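# Stack three bowed boards arch-up on the marked rectangle

## Task

Pile all three curved boards on the rectangle drawn on the mat, each one centred over the board beneath it and each lying with its concave face downward so it forms an arch; when finished, no other object on the table may be in contact with the pile, and the pile must stay in place without the robot holding it.

## Robot and tools

Robot: two arms, left_arm and right_arm, each a six-joint arm ending in a two-finger gripper with a wrist camera. Bases in the scene frame: left_arm at (+0.004, +0.329, +0.021) m, right_arm at (-0.007, -0.343, +0.019) m. The arm names do not describe image sides.

Scene frame: origin at table-top height, midway between the arms, a little behind the near table edge. +x runs out over the table, +y toward left_arm, +z up. Gripper frame: fingers extend along the gripper's +z and close along its y axis. The reported end_effector_position is the point between the finger pads, roughly 1 cm short of the fingertips; at long reach it can be somewhat wrong.

Row layout (used by execute_actions and move): one flat list of 14 numbers, each in [-1, 1], always covering both arms: left_arm dx, dy, dz, rx, ry, rz, opening, then right_arm dx, dy, dz, rx, ry, rz, opening. The first six per arm are an offset, not a pose: a displacement expressed in that gripper's own axes, measured from its pose at the start of the action (for a move, from the pose shown in the latest result). rx, ry, rz form a single rotation vector. Scale: 1.0 equals 0.6 m of travel or 180 degrees of turn. Opening is absolute, not an offset: +1 fully open (0.093 m), -1 closed. An arm meant to stay still gets zeros (or the offset back to its desired pose) plus the opening it should keep.

execute_actions(actions): a list of actions; each action is a table of up to 15 rows, one row per 1/30 s step. A short table repeats its last row to fill 15 steps. Every row in an action is relative to the same starting pose, not chained from the row before. An empty list simply returns current state and images.

move(target, speed, blocking): target is one 14-number row as above. The grippers travel straight toward their targets, finishing together, over 0.5 to 10 s; anything longer is cut off at 10 s. speed is the path's top speed in m/s, 0.002 to 0.5, default 0.25 (turning up to twice that in rad/s). The path ignores obstacles and the other arm, and the real gripper may lag, drift or overshoot the speed, mainly near full reach. Faster contact hits harder; aiming further past a surface presses harder. With blocking=false the call returns after 0.5 s while motion continues; check with wait(0), and call wait or stop before sending new rows or moves. The extra move: line reports the ending (done, off_target, moving, held, fault) and limits (paced = pose clipped; held = some steps blocked, after which motion may spurt), plus each gripper's remaining distance.

wait(seconds): 0 to 10; lets time pass holding last commands, returning early if a running move ends. stop(): brakes a running move; fast motion needs room to stop, and fingers keep moving. zoom_image(camera, region): camera is cam_high, cam_low, cam_left_wrist or cam_right_wrist; region [x0, y0, x1, y1] in image pixels from the top-left, at most 504 x 504. show_instructions(): shows the reference images for the task. read_manual(section): licence texts only. finished_scene(scene): give the current scene number; irreversible, and the goal must already hold steadily.

Controller behaviour: each step the commanded pose is limited to 70 mm and 16 degrees away from the measured pose, then solved by damped IK with position favoured over orientation. Large offsets therefore need several actions; after an action the arm continues only to its last clipped pose. Joint friction can leave the gripper up to about 31 mm off, so very small commands may not move it. Elbows stop just before straight. Hand target lines show where each gripper is being driven; a pose unreachable line means a clearance check altered or blocked that arm's command.

Results: each arm's gripper position (m) and quaternion wxyz in the scene frame, Joint positions (last entry is finger opening in metres, never below zero), joint torques (offset and noisy), grip_measured, and the four camera images with calibration notes. grip_measured runs +1 open to -1 closed; pads meet near -0.94 and each millimetre of object width adds about 0.0208, with a per-gripper bias up to 0.02. Sending a number below the width reading squeezes harder, up to roughly 50-62 N per pad; keep sending the same closing number to hold. Thin parts under about 5 mm get less force.

Joint ranges (rad): waist -2.618 to 3.054, shoulder 0 to 3.142, elbow 0 to 3.142, wrist pitch and wrist yaw -1.571 to 1.571, wrist roll -2.094 to 2.094.

Avoid: dropping or knocking anything off the table (task fails), slamming, hard hits and heavy pushes, collisions between the two arms, and the bar and plate near the bases, which can rise about 3 cm above the table without warning. Held parts or loose objects may get brief external tugs. Holding loads heats motors: MOTOR HOT appears from 75 °C, 90 °C halts that arm for 10 s, and at 100 °C the arm goes limp and drops; these appear as OVER-TEMPERATURE FAULT lines. Prefer quick, smooth, low-effort motion.

Each tool is called after "Call:" as name(argument=value, ...) on one line, values as JSON.

Reference images:

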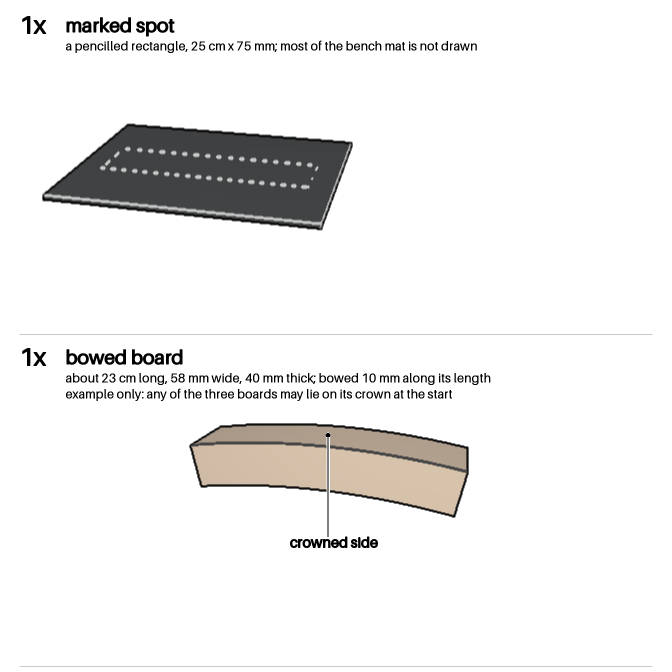

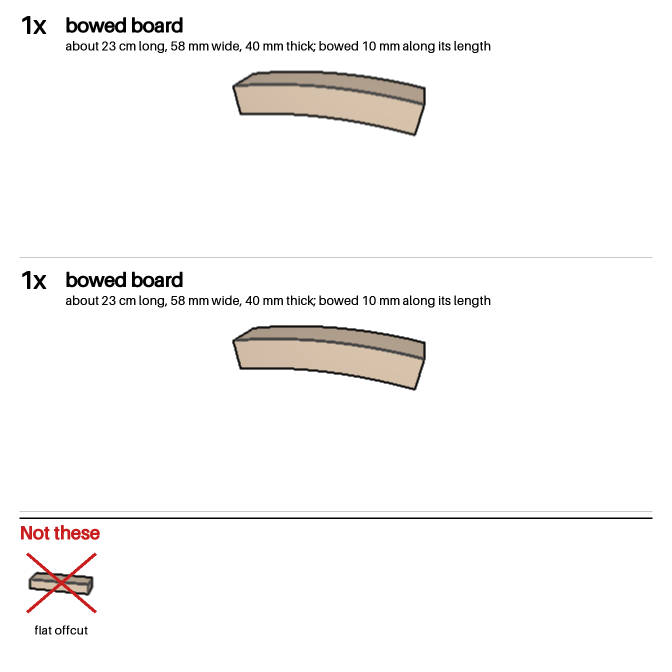

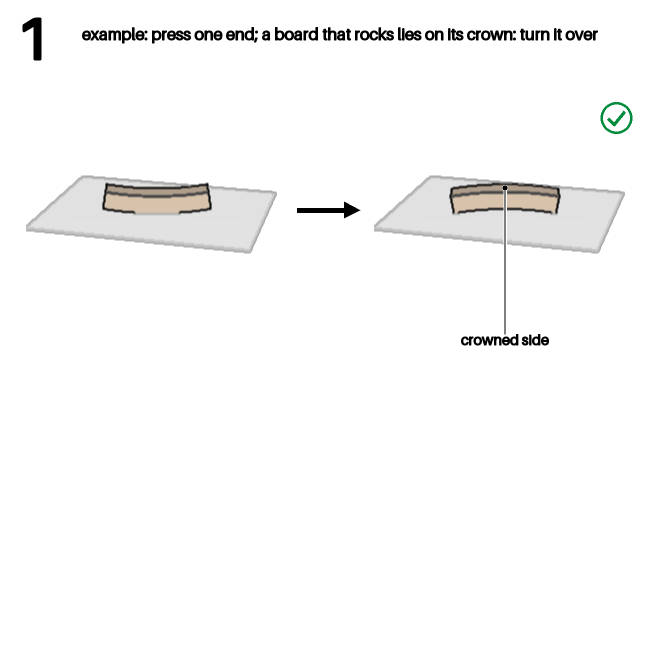

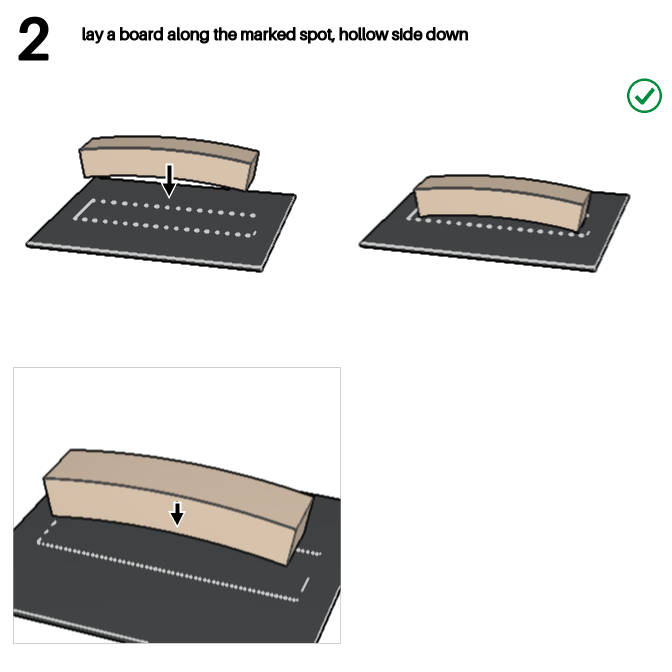

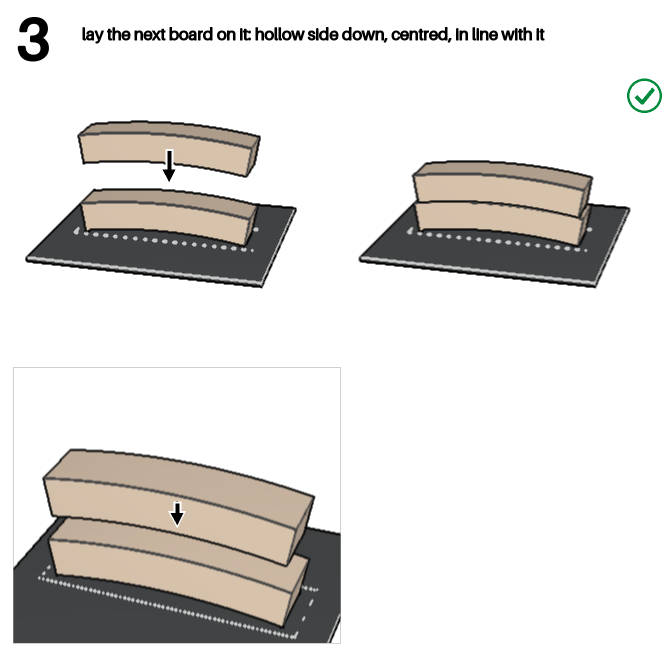

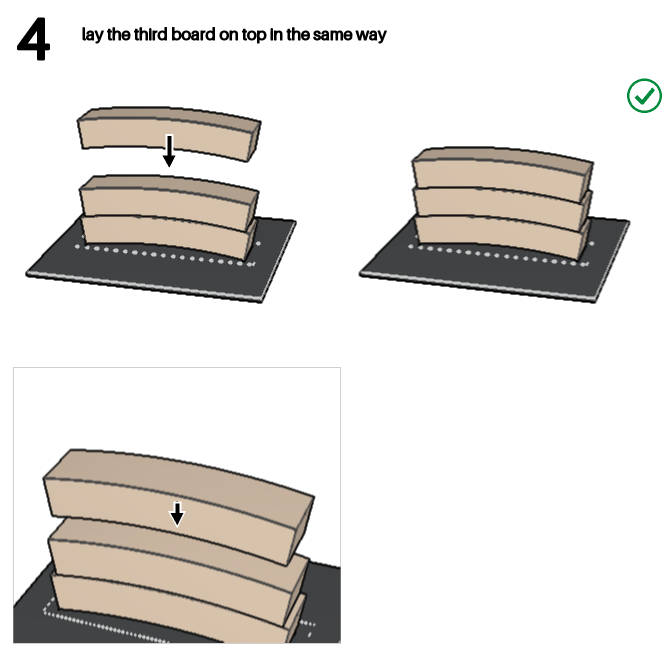

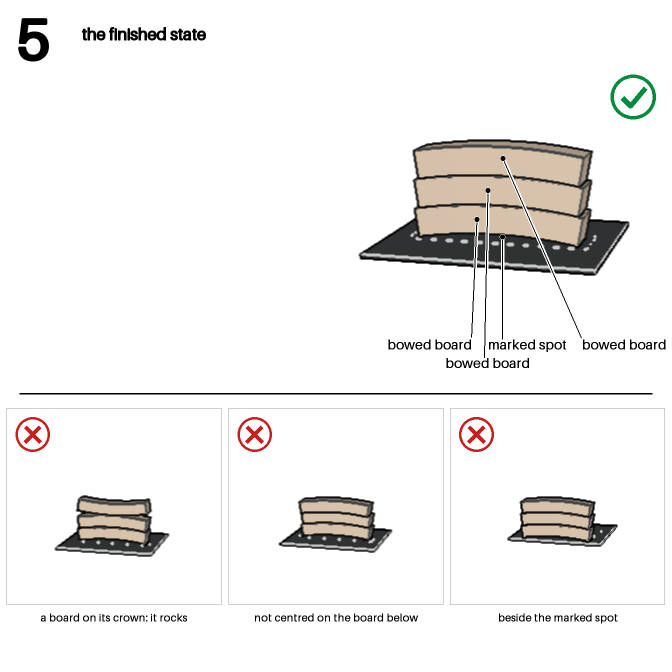

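## Session

Call:
execute_actions(actions=[])

Scene clock: 0.00 s.
left_arm: end_effector_position=(+0.2188, +0.1024, +0.1649) grip_measured=-0.938 end_effector_quat_wxyz=(+0.320, +0.229, +0.817, -0.423) | right_arm: end_effector_position=(+0.2341, -0.6916, +0.3449) grip_measured=+0.577 end_effector_quat_wxyz=(+0.327, +0.640, +0.541, -0.436)
Joint positions: left_arm=[-0.544  1.005  0.446 -0.006  0.646 -0.298  0.   ] | right_arm=[-0.642  1.679  1.743 -0.911  1.006  0.709  0.073]
Joint velocities: left_arm=[ 0.002  0.002 -0.032  0.066 -0.051 -0.066 -0.   ] | right_arm=[ 0.007 -0.007 -0.007 -0.022 -0.066  0.022  0.001]
Joint torques (N m, as the arm reports them, + toward a larger angle): no reading
Motor temperatures (°C, as the motors report them): left_arm=[28 28 28 29 28 27] | right_arm=[28 27 26 29 27 28]
Hand target (left_arm): +0.219, +0.102, +0.165; +0.320, +0.229, +0.817, -0.423
Hand target (right_arm): +0.234, -0.692, +0.345; +0.327, +0.640, +0.541, -0.436

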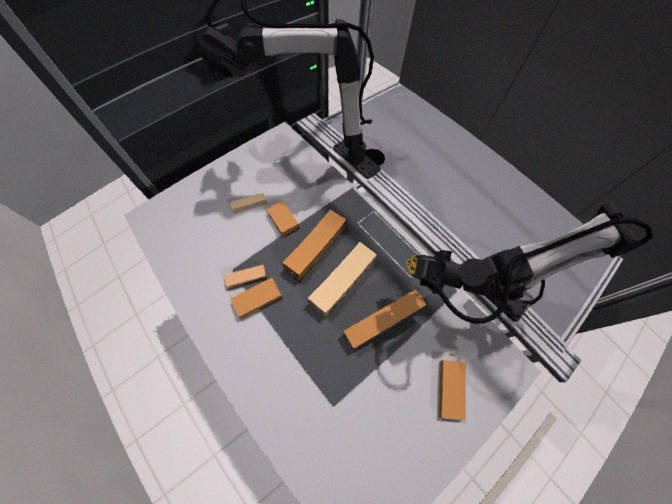

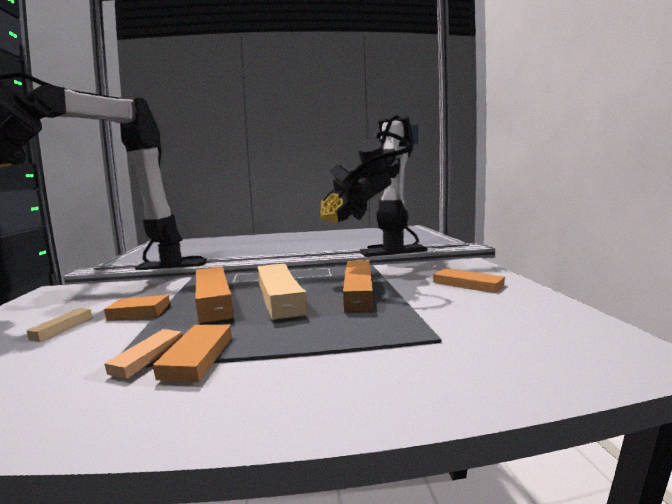

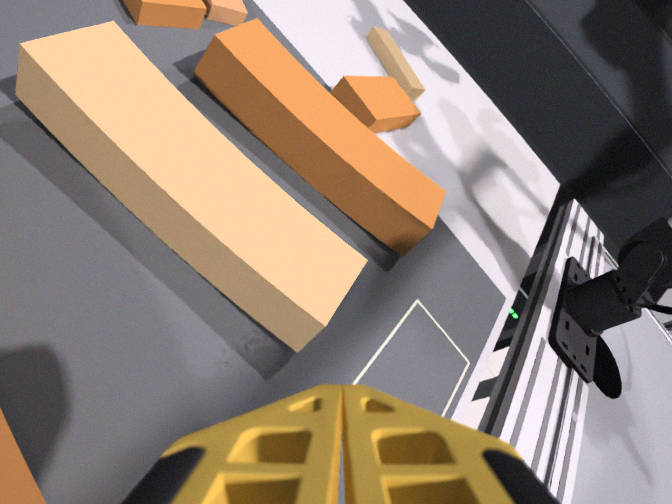

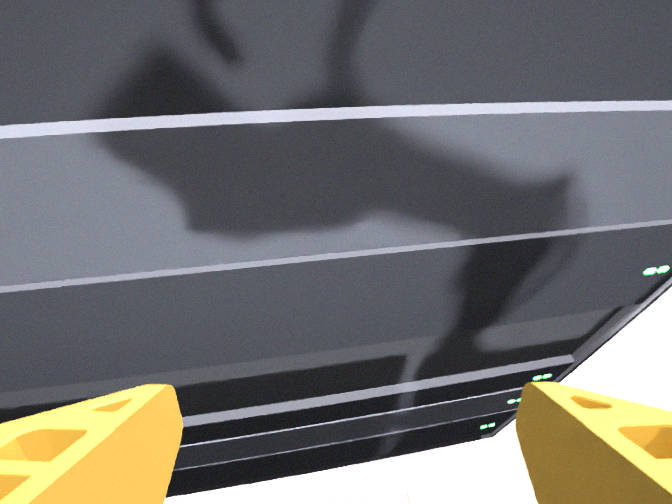

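Call:
zoom_image(camera="cam_high", region=[200, 170, 480, 420])

Call:
zoom_image(camera="cam_low", region=[100, 240, 450, 400])

Region (200, 170, 480, 420) of cam_high's 672x504 image, scaled by 1.800, with more detail than that image has; it fills the top 450 rows of this view, and the rest is white.

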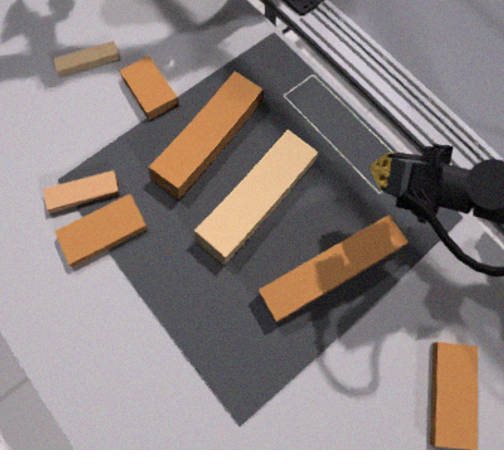

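Region (100, 240, 450, 400) of cam_low's 672x504 image, scaled by 1.440, with more detail than that image has; it fills the top 230 rows of this view, and the rest is white.

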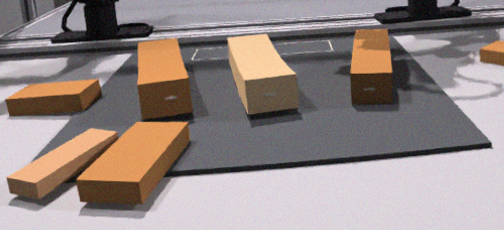

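Call:
zoom_image(camera="cam_left_wrist", region=[0, 0, 500, 400])

Call:
zoom_image(camera="cam_low", region=[180, 255, 400, 335])

Region (0, 0, 500, 400) of cam_left_wrist's 672x504 image, scaled by 1.008, with more detail than that image has; it fills the top 403 rows of this view, and the rest is white.

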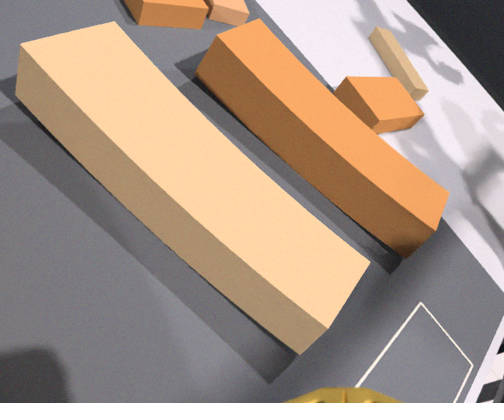

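Region (180, 255, 400, 335) of cam_low's 672x504 image, scaled by 2.291, with more detail than that image has; it fills the top 183 rows of this view, and the rest is white.

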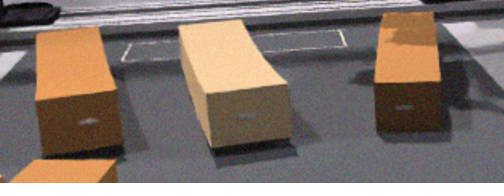

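Call:
move(target=[-0.124,0.254,-0.247,-0.287,0.217,-0.155,1,0.415,0.018,-0.547,-0.330,0.247,-0.484,1])

Scene clock: 49.83 s.
left_arm: end_effector_position=(+0.3178, +0.2946, +0.1976) grip_measured=+1.000 end_effector_quat_wxyz=(-0.001, +0.012, +1.000, -0.007) | right_arm: end_effector_position=(+0.3169, -0.3025, +0.2538) grip_measured=+0.983 end_effector_quat_wxyz=(+0.089, +0.013, +0.996, +0.015)
Joint positions: left_arm=[-0.155  1.76   1.697 -1.514  0.03  -0.06   0.093] | right_arm=[ 0.106  1.685  1.845 -1.548 -0.     0.153  0.092]
Joint velocities: left_arm=[-0.007 -0.002 -0.012  0.007 -0.022 -0.051  0.   ] | right_arm=[-0.007 -0.002 -0.007  0.037 -0.022 -0.022  0.001]
Joint torques (N m, as the arm reports them, + toward a larger angle): left_arm=[ 1.19 -6.52  7.66  0.19 -0.12 -0.17] | right_arm=[ 0.38 -6.58  7.79  0.51 -0.2  -0.11]
Motor temperatures (°C, as the motors report them): left_arm=[28 29 34 34 28 27] | right_arm=[28 34 31 32 27 28]
Hand target (left_arm): +0.319, +0.300, +0.201; -0.002, +0.002, +1.000, -0.002
Hand target (right_arm): +0.318, -0.298, +0.251; +0.078, +0.005, +0.997, +0.021
Off the commanded pose (left_arm): 0.007 m, 2 deg.
Off the commanded pose (right_arm): 0.006 m, 10 deg.
joint sent to its limit (right arm) — the command would take joint 4 (wrist pitch) past its lower limit, so that joint was sent only as far as its limit.
move: off_target (right_arm)
camera_calibration (this result's frames):
cam_left_wrist: T_world_to_cam=[[-0.032675, -0.999418, 0.00983254, 0.303041], [-0.89802, 0.0336756, 0.438664, 0.224845], [-0.43874, 0.00550352, -0.898597, 0.397238], [0, 0, 0, 1]] pos_world=[0.386101, 0.293106, 0.255345]
cam_right_wrist: T_world_to_cam=[[-0.0385, -0.998227, -0.0453908, -0.280952], [-0.962161, 0.0247702, 0.271352, 0.277301], [-0.269746, 0.0541203, -0.961409, 0.425009], [0, 0, 0, 1]] pos_world=[0.370637, -0.310325, 0.320609]

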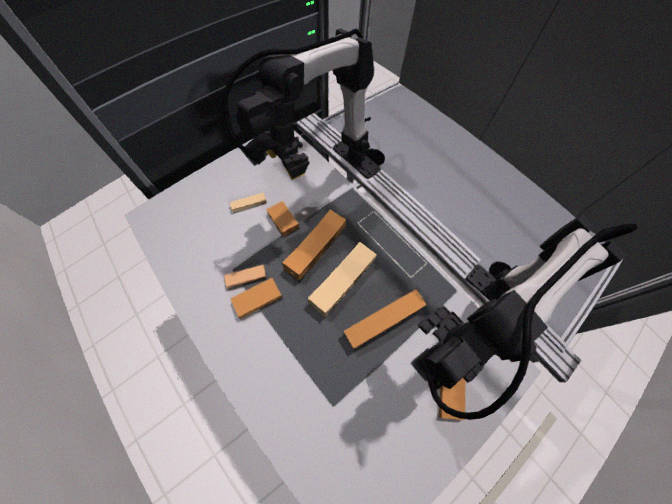

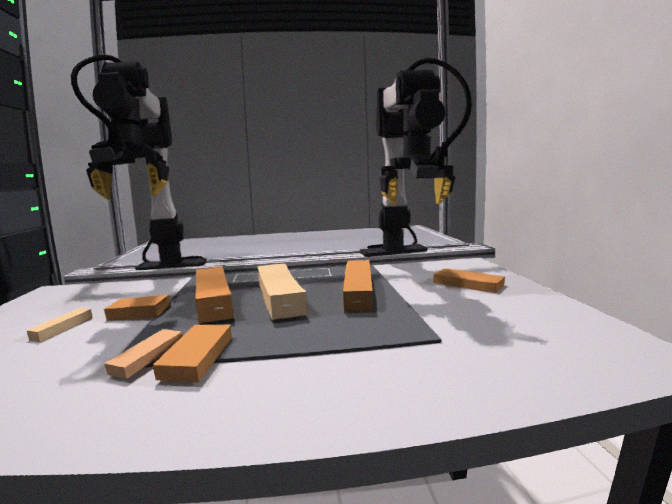

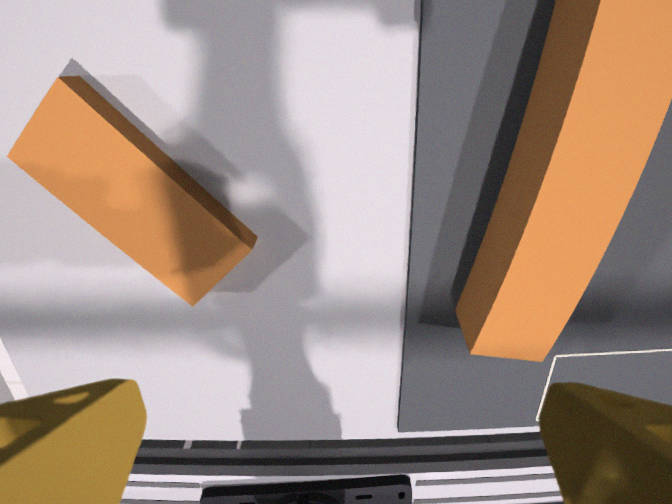

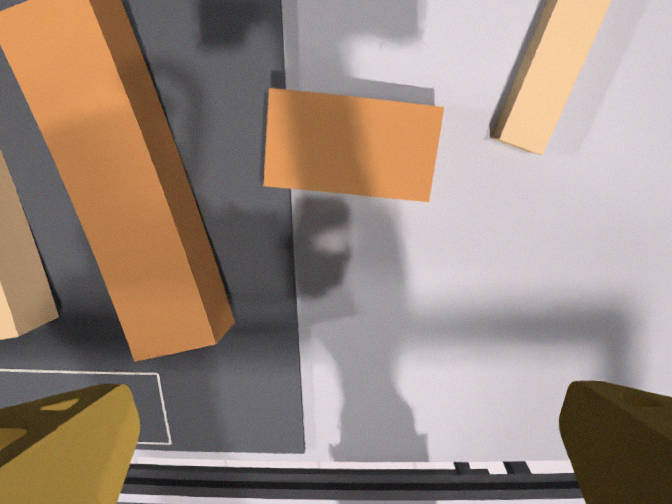

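Call:
move(target=[-0.007,-0.27,0.13,0,0,0.052,1,0.03,0.19,0.222,0.01,0.057,-0.083,1])

Scene clock: 57.97 s.
left_arm: end_effector_position=(+0.3083, +0.1380, +0.1166) grip_measured=+1.000 end_effector_quat_wxyz=(-0.021, +0.097, +0.995, +0.003) | right_arm: end_effector_position=(+0.3214, -0.1840, +0.1288) grip_measured=+0.983 end_effector_quat_wxyz=(+0.002, -0.118, +0.993, -0.003)
Joint positions: left_arm=[-0.614  1.947  1.626 -1.289  0.028 -0.347  0.093] | right_arm=[ 0.436  1.929  1.655 -1.295  0.012  0.22   0.092]
Joint velocities: left_arm=[-0.002 -0.002  0.017  0.007 -0.037 -0.066  0.   ] | right_arm=[-0.007  0.007 -0.012  0.037 -0.037 -0.051 -0.001]
Joint torques (N m, as the arm reports them, + toward a larger angle): left_arm=[ 0.16 -8.7   7.65  0.34 -0.12 -0.13] | right_arm=[ -0.11 -10.16   5.78   0.44   0.13   0.12]
Motor temperatures (°C, as the motors report them): left_arm=[28 31 34 32 28 27] | right_arm=[28 34 31 32 27 28]
Hand target (left_arm): +0.319, +0.133, +0.123; +0.001, +0.093, +0.996, -0.005
Hand target (right_arm): +0.323, -0.184, +0.122; -0.000, -0.116, +0.993, -0.008
Off the commanded pose (left_arm): 0.013 m, 3 deg.
Off the commanded pose (right_arm): 0.007 m, 1 deg.
move: off_target (left_arm)
camera_calibration (this result's frames):
cam_left_wrist: T_world_to_cam=[[-0.202363, -0.979284, -0.00719175, 0.198538], [-0.862073, 0.174648, 0.47574, 0.222249], [-0.464629, 0.102472, -0.879556, 0.313585], [0, 0, 0, 1]] pos_world=[0.377472, 0.123476, 0.171511]
cam_right_wrist: T_world_to_cam=[[0.217733, -0.976, -0.00399713, -0.251757], [-0.879109, -0.197893, 0.433597, 0.224057], [-0.423982, -0.0908942, -0.901098, 0.314742], [0, 0, 0, 1]] pos_world=[0.385231, -0.172768, 0.185457]

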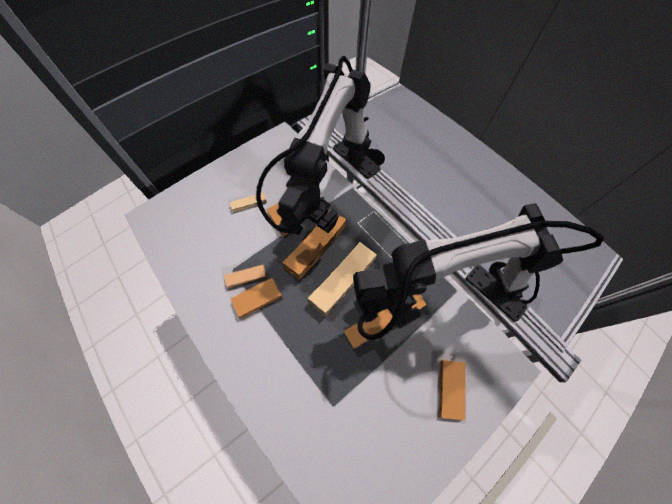

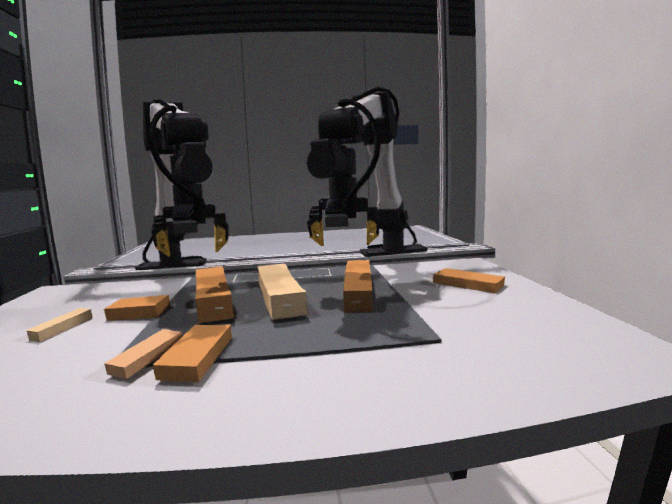

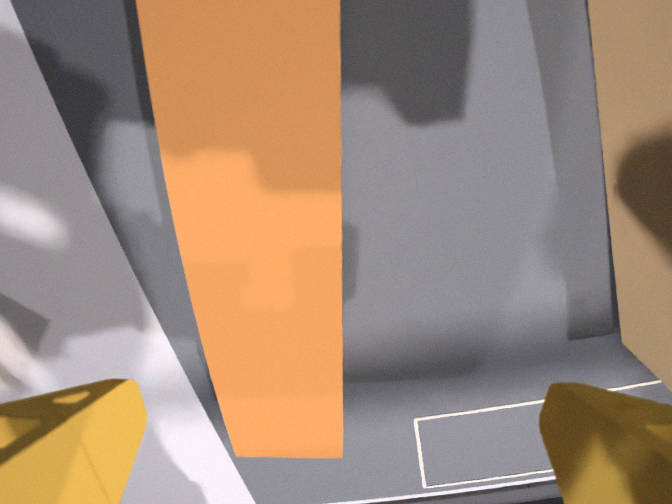

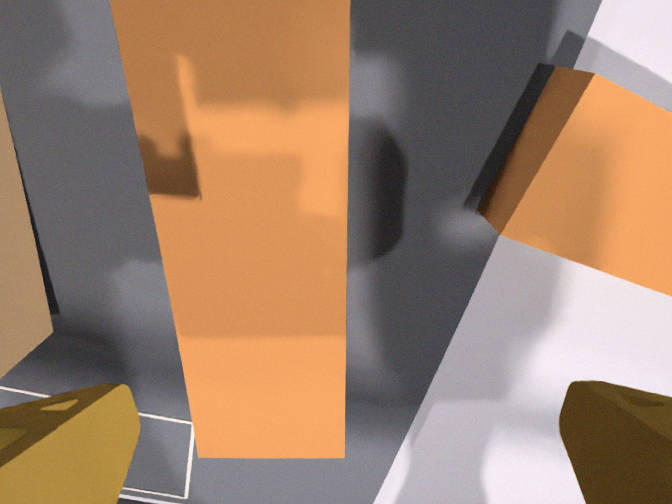

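Call:
move(target=[-0.01,0.05,0.04,0,0.013,0,1,0,0.05,0.06,0,0,0,1], speed=0.1)

Scene clock: 64.47 s.
left_arm: end_effector_position=(+0.3167, +0.1642, +0.0984) grip_measured=+1.000 end_effector_quat_wxyz=(-0.041, +0.099, +0.994, +0.009) | right_arm: end_effector_position=(+0.3178, -0.1560, +0.1065) grip_measured=+0.983 end_effector_quat_wxyz=(+0.016, -0.118, +0.993, +0.004)
Joint positions: left_arm=[-0.538  1.974  1.586 -1.265  0.029 -0.266  0.093] | right_arm=[ 0.507  1.946  1.588 -1.182  0.012  0.291  0.092]
Joint velocities: left_arm=[-0.017 -0.017  0.007 -0.037 -0.022 -0.022  0.   ] | right_arm=[-0.007 -0.012 -0.002  0.007  0.007  0.022 -0.002]
Joint torques (N m, as the arm reports them, + toward a larger angle): left_arm=[ 0.9  -8.33  4.66  0.31 -0.01 -0.02] | right_arm=[ 0.34 -9.14  4.89  0.47 -0.06  0.05]
Motor temperatures (°C, as the motors report them): left_arm=[28 32 35 32 28 27] | right_arm=[28 34 31 31 27 28]
Hand target (left_arm): +0.318, +0.166, +0.093; -0.042, +0.097, +0.994, +0.005
Hand target (right_arm): +0.313, -0.155, +0.093; +0.002, -0.118, +0.993, -0.002
Off the commanded pose (left_arm): 0.007 m, 0 deg.
Off the commanded pose (right_arm): 0.014 m, 2 deg.
move: off_target (right_arm)
camera_calibration (this result's frames):
cam_left_wrist: T_world_to_cam=[[-0.207087, -0.978238, -0.0128938, 0.227728], [-0.842296, 0.171574, 0.510979, 0.224321], [-0.497646, 0.116677, -0.859497, 0.304886], [0, 0, 0, 1]] pos_world=[0.38783, 0.148712, 0.150361]
cam_right_wrist: T_world_to_cam=[[0.218548, -0.975735, -0.0133444, -0.222984], [-0.890081, -0.204931, 0.407135, 0.241291], [-0.39999, -0.0771007, -0.913271, 0.291419], [0, 0, 0, 1]] pos_world=[0.380066, -0.145657, 0.16493]

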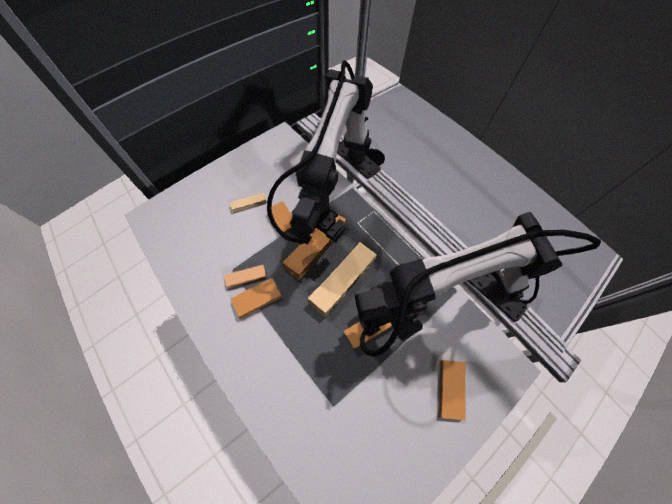

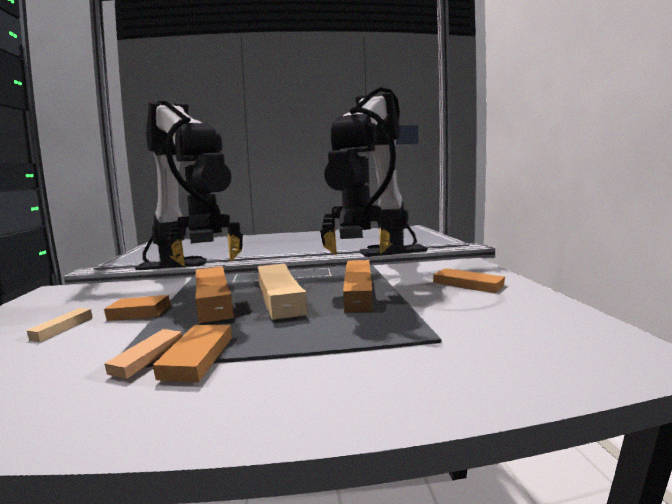

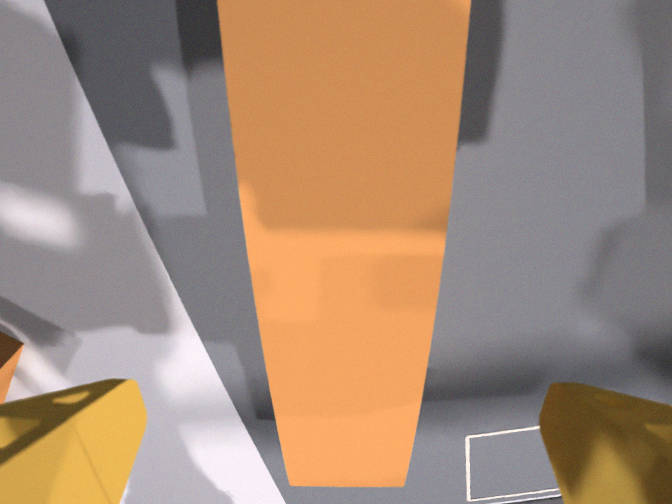

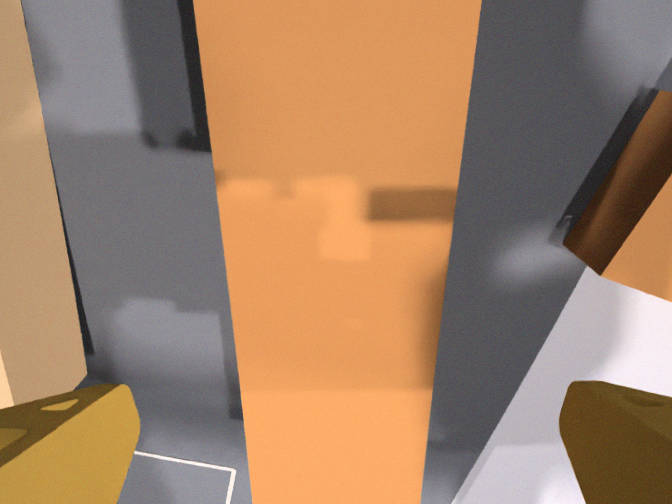

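Call:
move(target=[0,0,0.105,0,-0.026,0,1,-0.09,0,0.128,0,0.01,0,1], speed=0.08)

Scene clock: 69.93 s.
left_arm: end_effector_position=(+0.3104, +0.1683, +0.0320) grip_measured=+1.000 end_effector_quat_wxyz=(-0.016, +0.097, +0.995, +0.006) | right_arm: end_effector_position=(+0.3663, -0.1438, +0.0364) grip_measured=+0.983 end_effector_quat_wxyz=(+0.001, -0.118, +0.993, -0.003)
Joint positions: left_arm=[-0.545  1.974  1.314 -0.944  0.017 -0.279  0.093] | right_arm=[ 0.473  2.22   1.724 -1.076  0.012  0.257  0.092]
Joint velocities: left_arm=[-0.017 -0.012 -0.002 -0.066  0.007 -0.007  0.   ] | right_arm=[ 0.002 -0.002 -0.012 -0.007 -0.007 -0.081  0.001]
Joint torques (N m, as the arm reports them, + toward a larger angle): left_arm=[ -0.7  -10.57   4.16   0.39  -0.18  -0.15] | right_arm=[ -0.88 -11.55   7.68   0.42  -0.11  -0.07]
Motor temperatures (°C, as the motors report them): left_arm=[28 34 35 31 28 27] | right_arm=[28 35 31 31 27 28]
Hand target (left_arm): +0.311, +0.166, +0.036; -0.001, +0.099, +0.995, +0.005
Hand target (right_arm): +0.372, -0.143, +0.031; +0.001, -0.118, +0.993, +0.001
Off the commanded pose (left_arm): 0.005 m, 2 deg.
Off the commanded pose (right_arm): 0.008 m, 1 deg.
move: done
camera_calibration (this result's frames):
cam_left_wrist: T_world_to_cam=[[-0.201972, -0.979304, -0.0130757, 0.228135], [-0.86723, 0.172622, 0.467026, 0.261241], [-0.455104, 0.105666, -0.884147, 0.233674], [0, 0, 0, 1]] pos_world=[0.378979, 0.153626, 0.0875792]
cam_right_wrist: T_world_to_cam=[[0.218859, -0.975751, -0.00314135, -0.22303], [-0.877571, -0.198243, 0.436542, 0.31083], [-0.426579, -0.0927846, -0.899678, 0.254773], [0, 0, 0, 1]] pos_world=[0.430269, -0.132363, 0.0928229]

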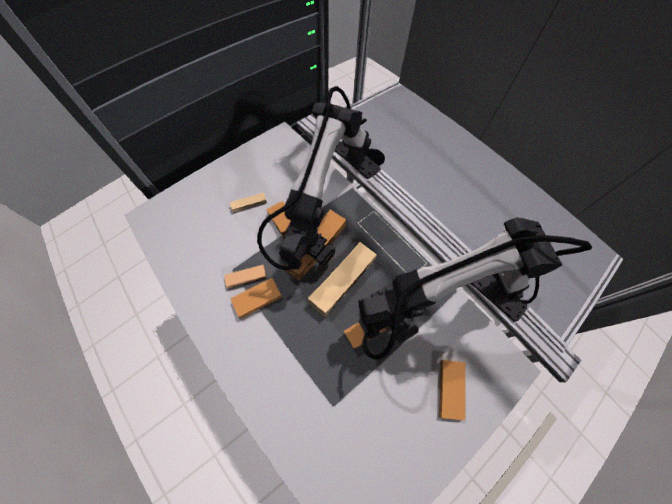

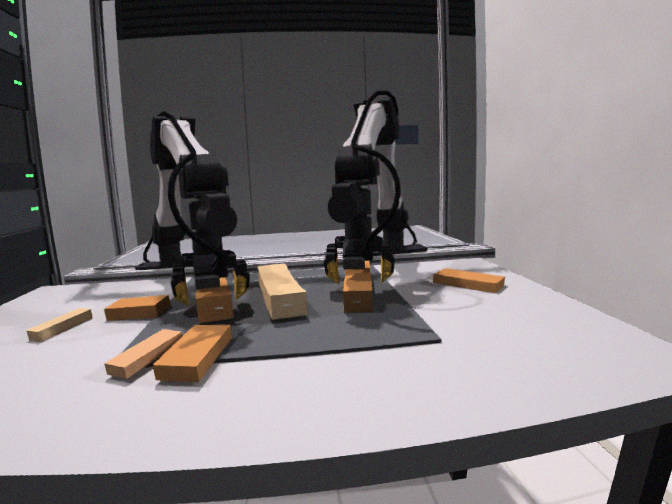

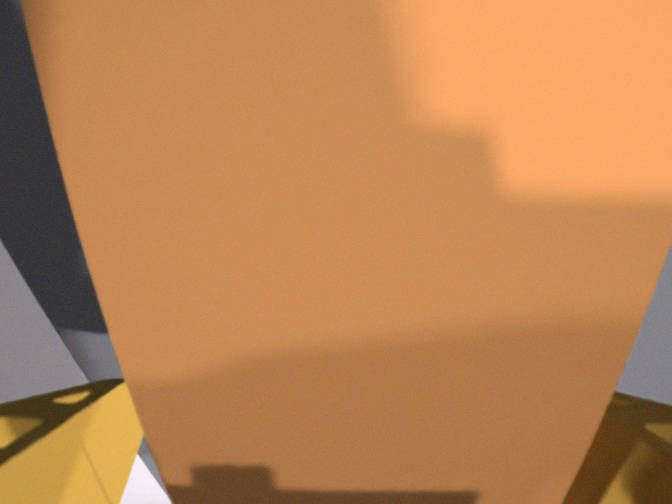

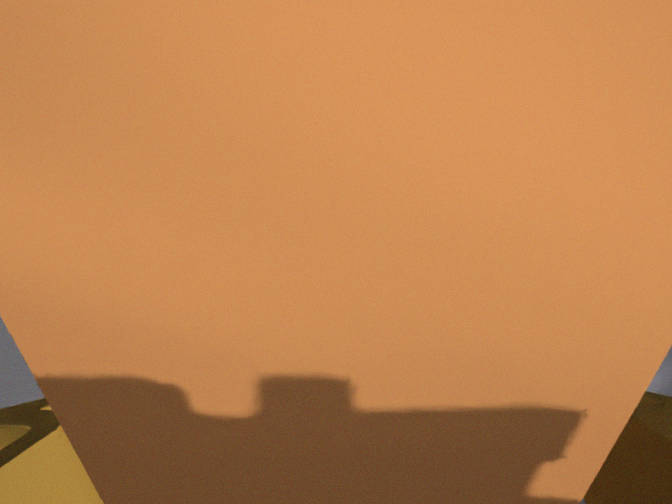

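Call:
move(target=[0,0,0,0,0,0,0.0,0,0,0.015,0,0,0,1], speed=0.05)

Call:
move(target=[0,0,-0.15,0,0,0,0.0,0,0,0,0,0,0,1], speed=0.1)

Scene clock: 72.70 s.
left_arm: end_effector_position=(+0.3104, +0.1674, +0.0320) grip_measured=+0.023 end_effector_quat_wxyz=(-0.016, +0.097, +0.995, +0.004) | right_arm: end_effector_position=(+0.3697, -0.1419, +0.0364) grip_measured=+0.983 end_effector_quat_wxyz=(+0.008, -0.118, +0.993, -0.000)
Joint positions: left_arm=[-0.545  1.974  1.314 -0.943  0.021 -0.278  0.046] | right_arm=[ 0.473  2.22   1.724 -1.06   0.012  0.257  0.092]
Joint velocities: left_arm=[ 0.007 -0.012 -0.007 -0.095 -0.007  0.051 -0.   ] | right_arm=[-0.012 -0.022 -0.007 -0.007 -0.007 -0.066  0.   ]
Joint torques (N m, as the arm reports them, + toward a larger angle): left_arm=[ 0.01 -8.78  5.5   0.27 -0.11 -0.05] | right_arm=[ -0.08 -12.81   5.29   0.43   0.     0.01]
Motor temperatures (°C, as the motors report them): left_arm=[28 35 34 31 28 27] | right_arm=[28 36 31 31 27 28]
Hand target (left_arm): +0.310, +0.168, +0.032; -0.016, +0.097, +0.995, +0.006
Hand target (right_arm): +0.366, -0.144, +0.028; +0.000, -0.118, +0.993, -0.003
Off the commanded pose (left_arm): 0.001 m, 0 deg.
Off the commanded pose (right_arm): 0.010 m, 1 deg.
move: done
camera_calibration (this result's frames):
cam_left_wrist: T_world_to_cam=[[-0.20261, -0.979222, -0.00861508, 0.22727], [-0.866855, 0.175254, 0.466742, 0.260809], [-0.455534, 0.102035, -0.884351, 0.234483], [0, 0, 0, 1]] pos_world=[0.378946, 0.152914, 0.0875929]
cam_right_wrist: T_world_to_cam=[[0.218848, -0.97573, -0.00746614, -0.221817], [-0.883649, -0.201428, 0.422601, 0.316487], [-0.413849, -0.0858879, -0.906285, 0.252939], [0, 0, 0, 1]] pos_world=[0.432886, -0.13096, 0.0938304]

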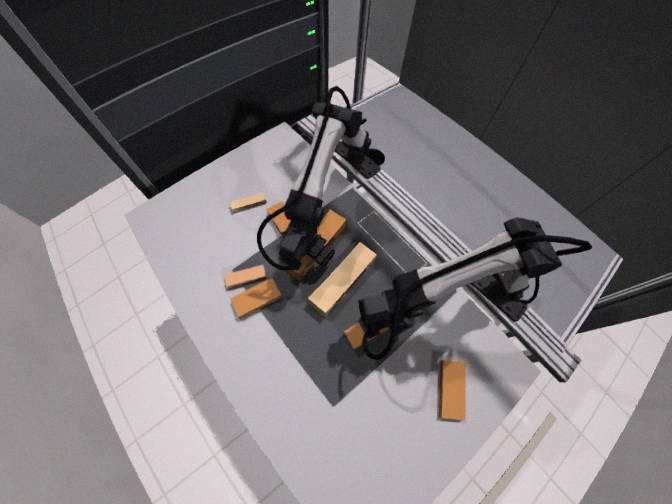

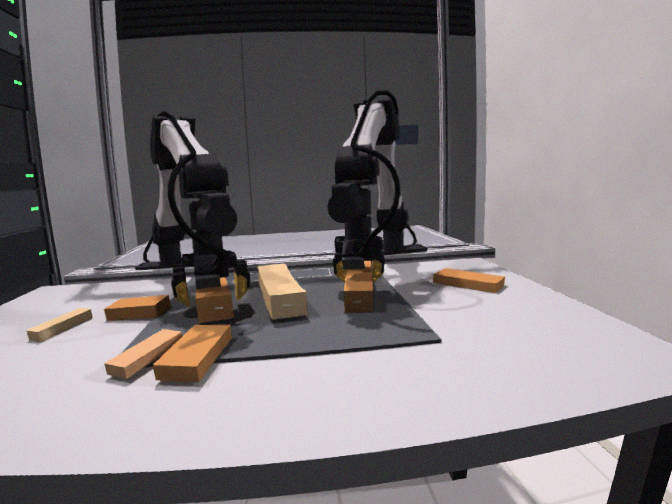

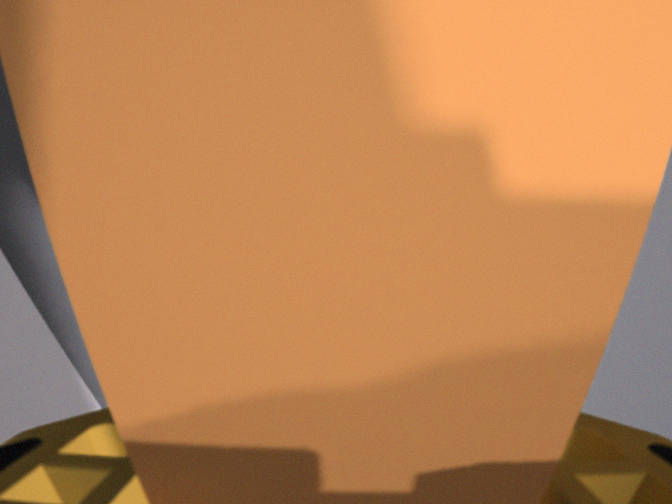

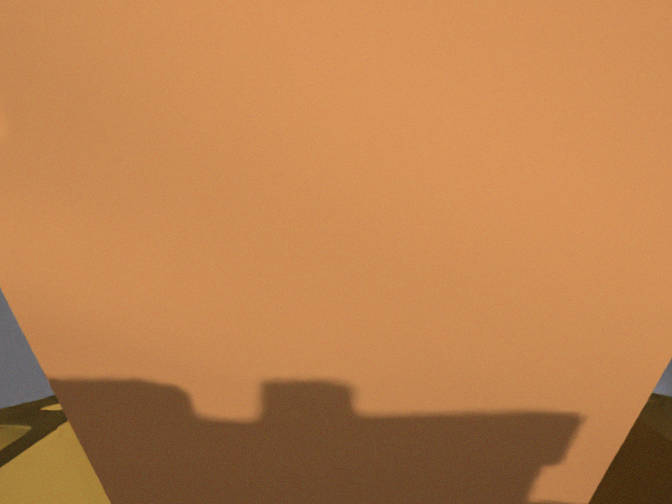

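Scene clock: 74.20 s.
left_arm: end_effector_position=(+0.3073, +0.1677, +0.1020) grip_measured=+0.023 end_effector_quat_wxyz=(-0.038, +0.097, +0.994, +0.012) | right_arm: end_effector_position=(+0.3698, -0.1419, +0.0364) grip_measured=+0.983 end_effector_quat_wxyz=(+0.008, -0.118, +0.993, -0.000)
Joint positions: left_arm=[-0.545  1.93   1.54  -1.259  0.021 -0.277  0.046] | right_arm=[ 0.473  2.22   1.724 -1.06   0.012  0.257  0.092]
Joint velocities: left_arm=[-0.007 -0.002  0.017 -0.022  0.022 -0.007  0.   ] | right_arm=[-0.002  0.002  0.007  0.081 -0.037 -0.037 -0.001]
Joint torques (N m, as the arm reports them, + toward a larger angle): left_arm=[  0.48 -10.93   8.24   0.03  -0.08  -0.06] | right_arm=[ -0.22 -13.33   6.59   0.36  -0.02  -0.01]
Motor temperatures (°C, as the motors report them): left_arm=[28 36 35 31 28 27] | right_arm=[28 36 31 31 27 28]
Hand target (left_arm): +0.313, +0.167, +0.121; -0.016, +0.097, +0.995, +0.004
Hand target (right_arm): +0.370, -0.142, +0.036; +0.008, -0.118, +0.993, -0.000
Off the commanded pose (left_arm): 0.021 m, 3 deg.
Off the commanded pose (right_arm): 0.000 m, 0 deg.
move: off_target (left_arm)
camera_calibration (this result's frames):
cam_left_wrist: T_world_to_cam=[[-0.203619, -0.978824, -0.0210284, 0.229079], [-0.846463, 0.16521, 0.506168, 0.216819], [-0.491976, 0.120865, -0.862178, 0.300723], [0, 0, 0, 1]] pos_world=[0.378123, 0.15206, 0.154347]
cam_right_wrist: T_world_to_cam=[[0.218848, -0.97573, -0.0075691, -0.221789], [-0.883791, -0.201503, 0.422268, 0.316622], [-0.413545, -0.085723, -0.906439, 0.252894], [0, 0, 0, 1]] pos_world=[0.432948, -0.130927, 0.093855]

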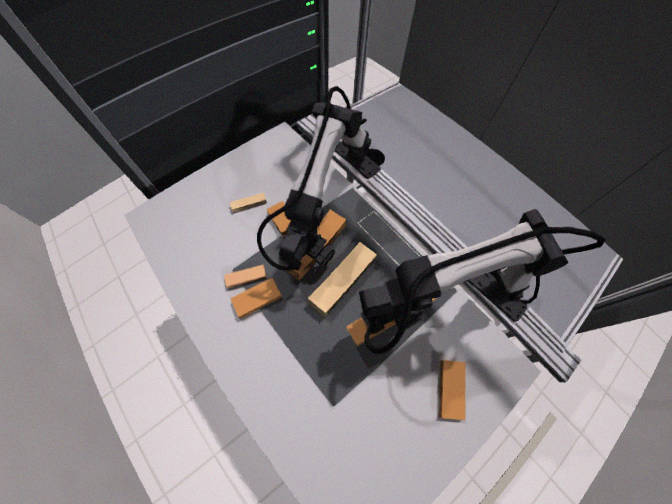

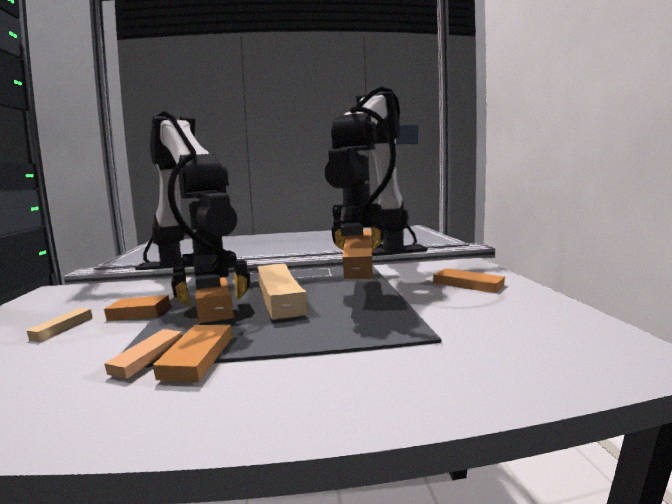

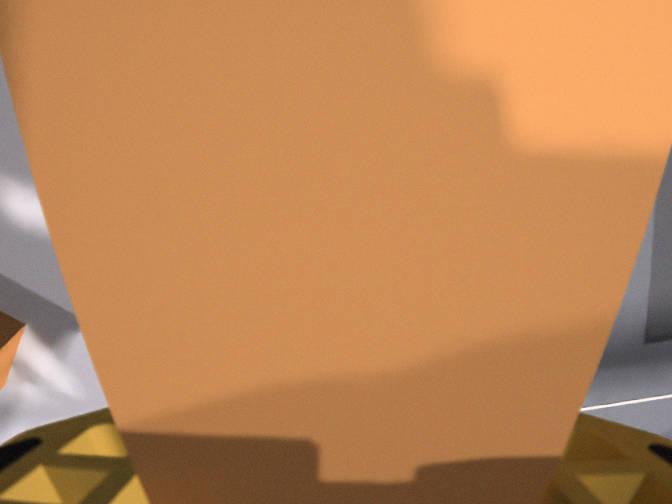

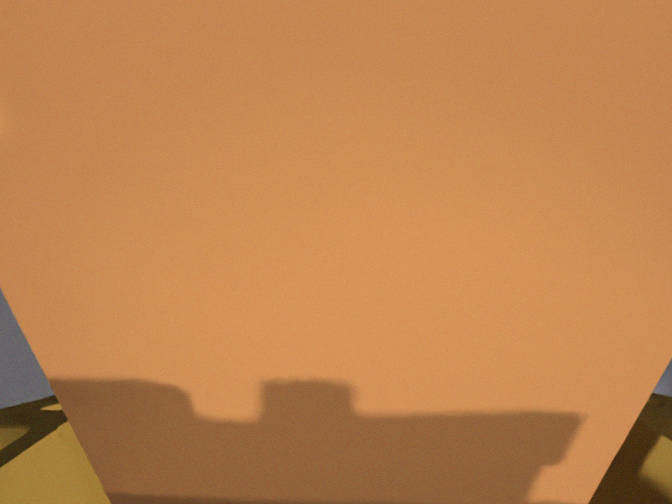

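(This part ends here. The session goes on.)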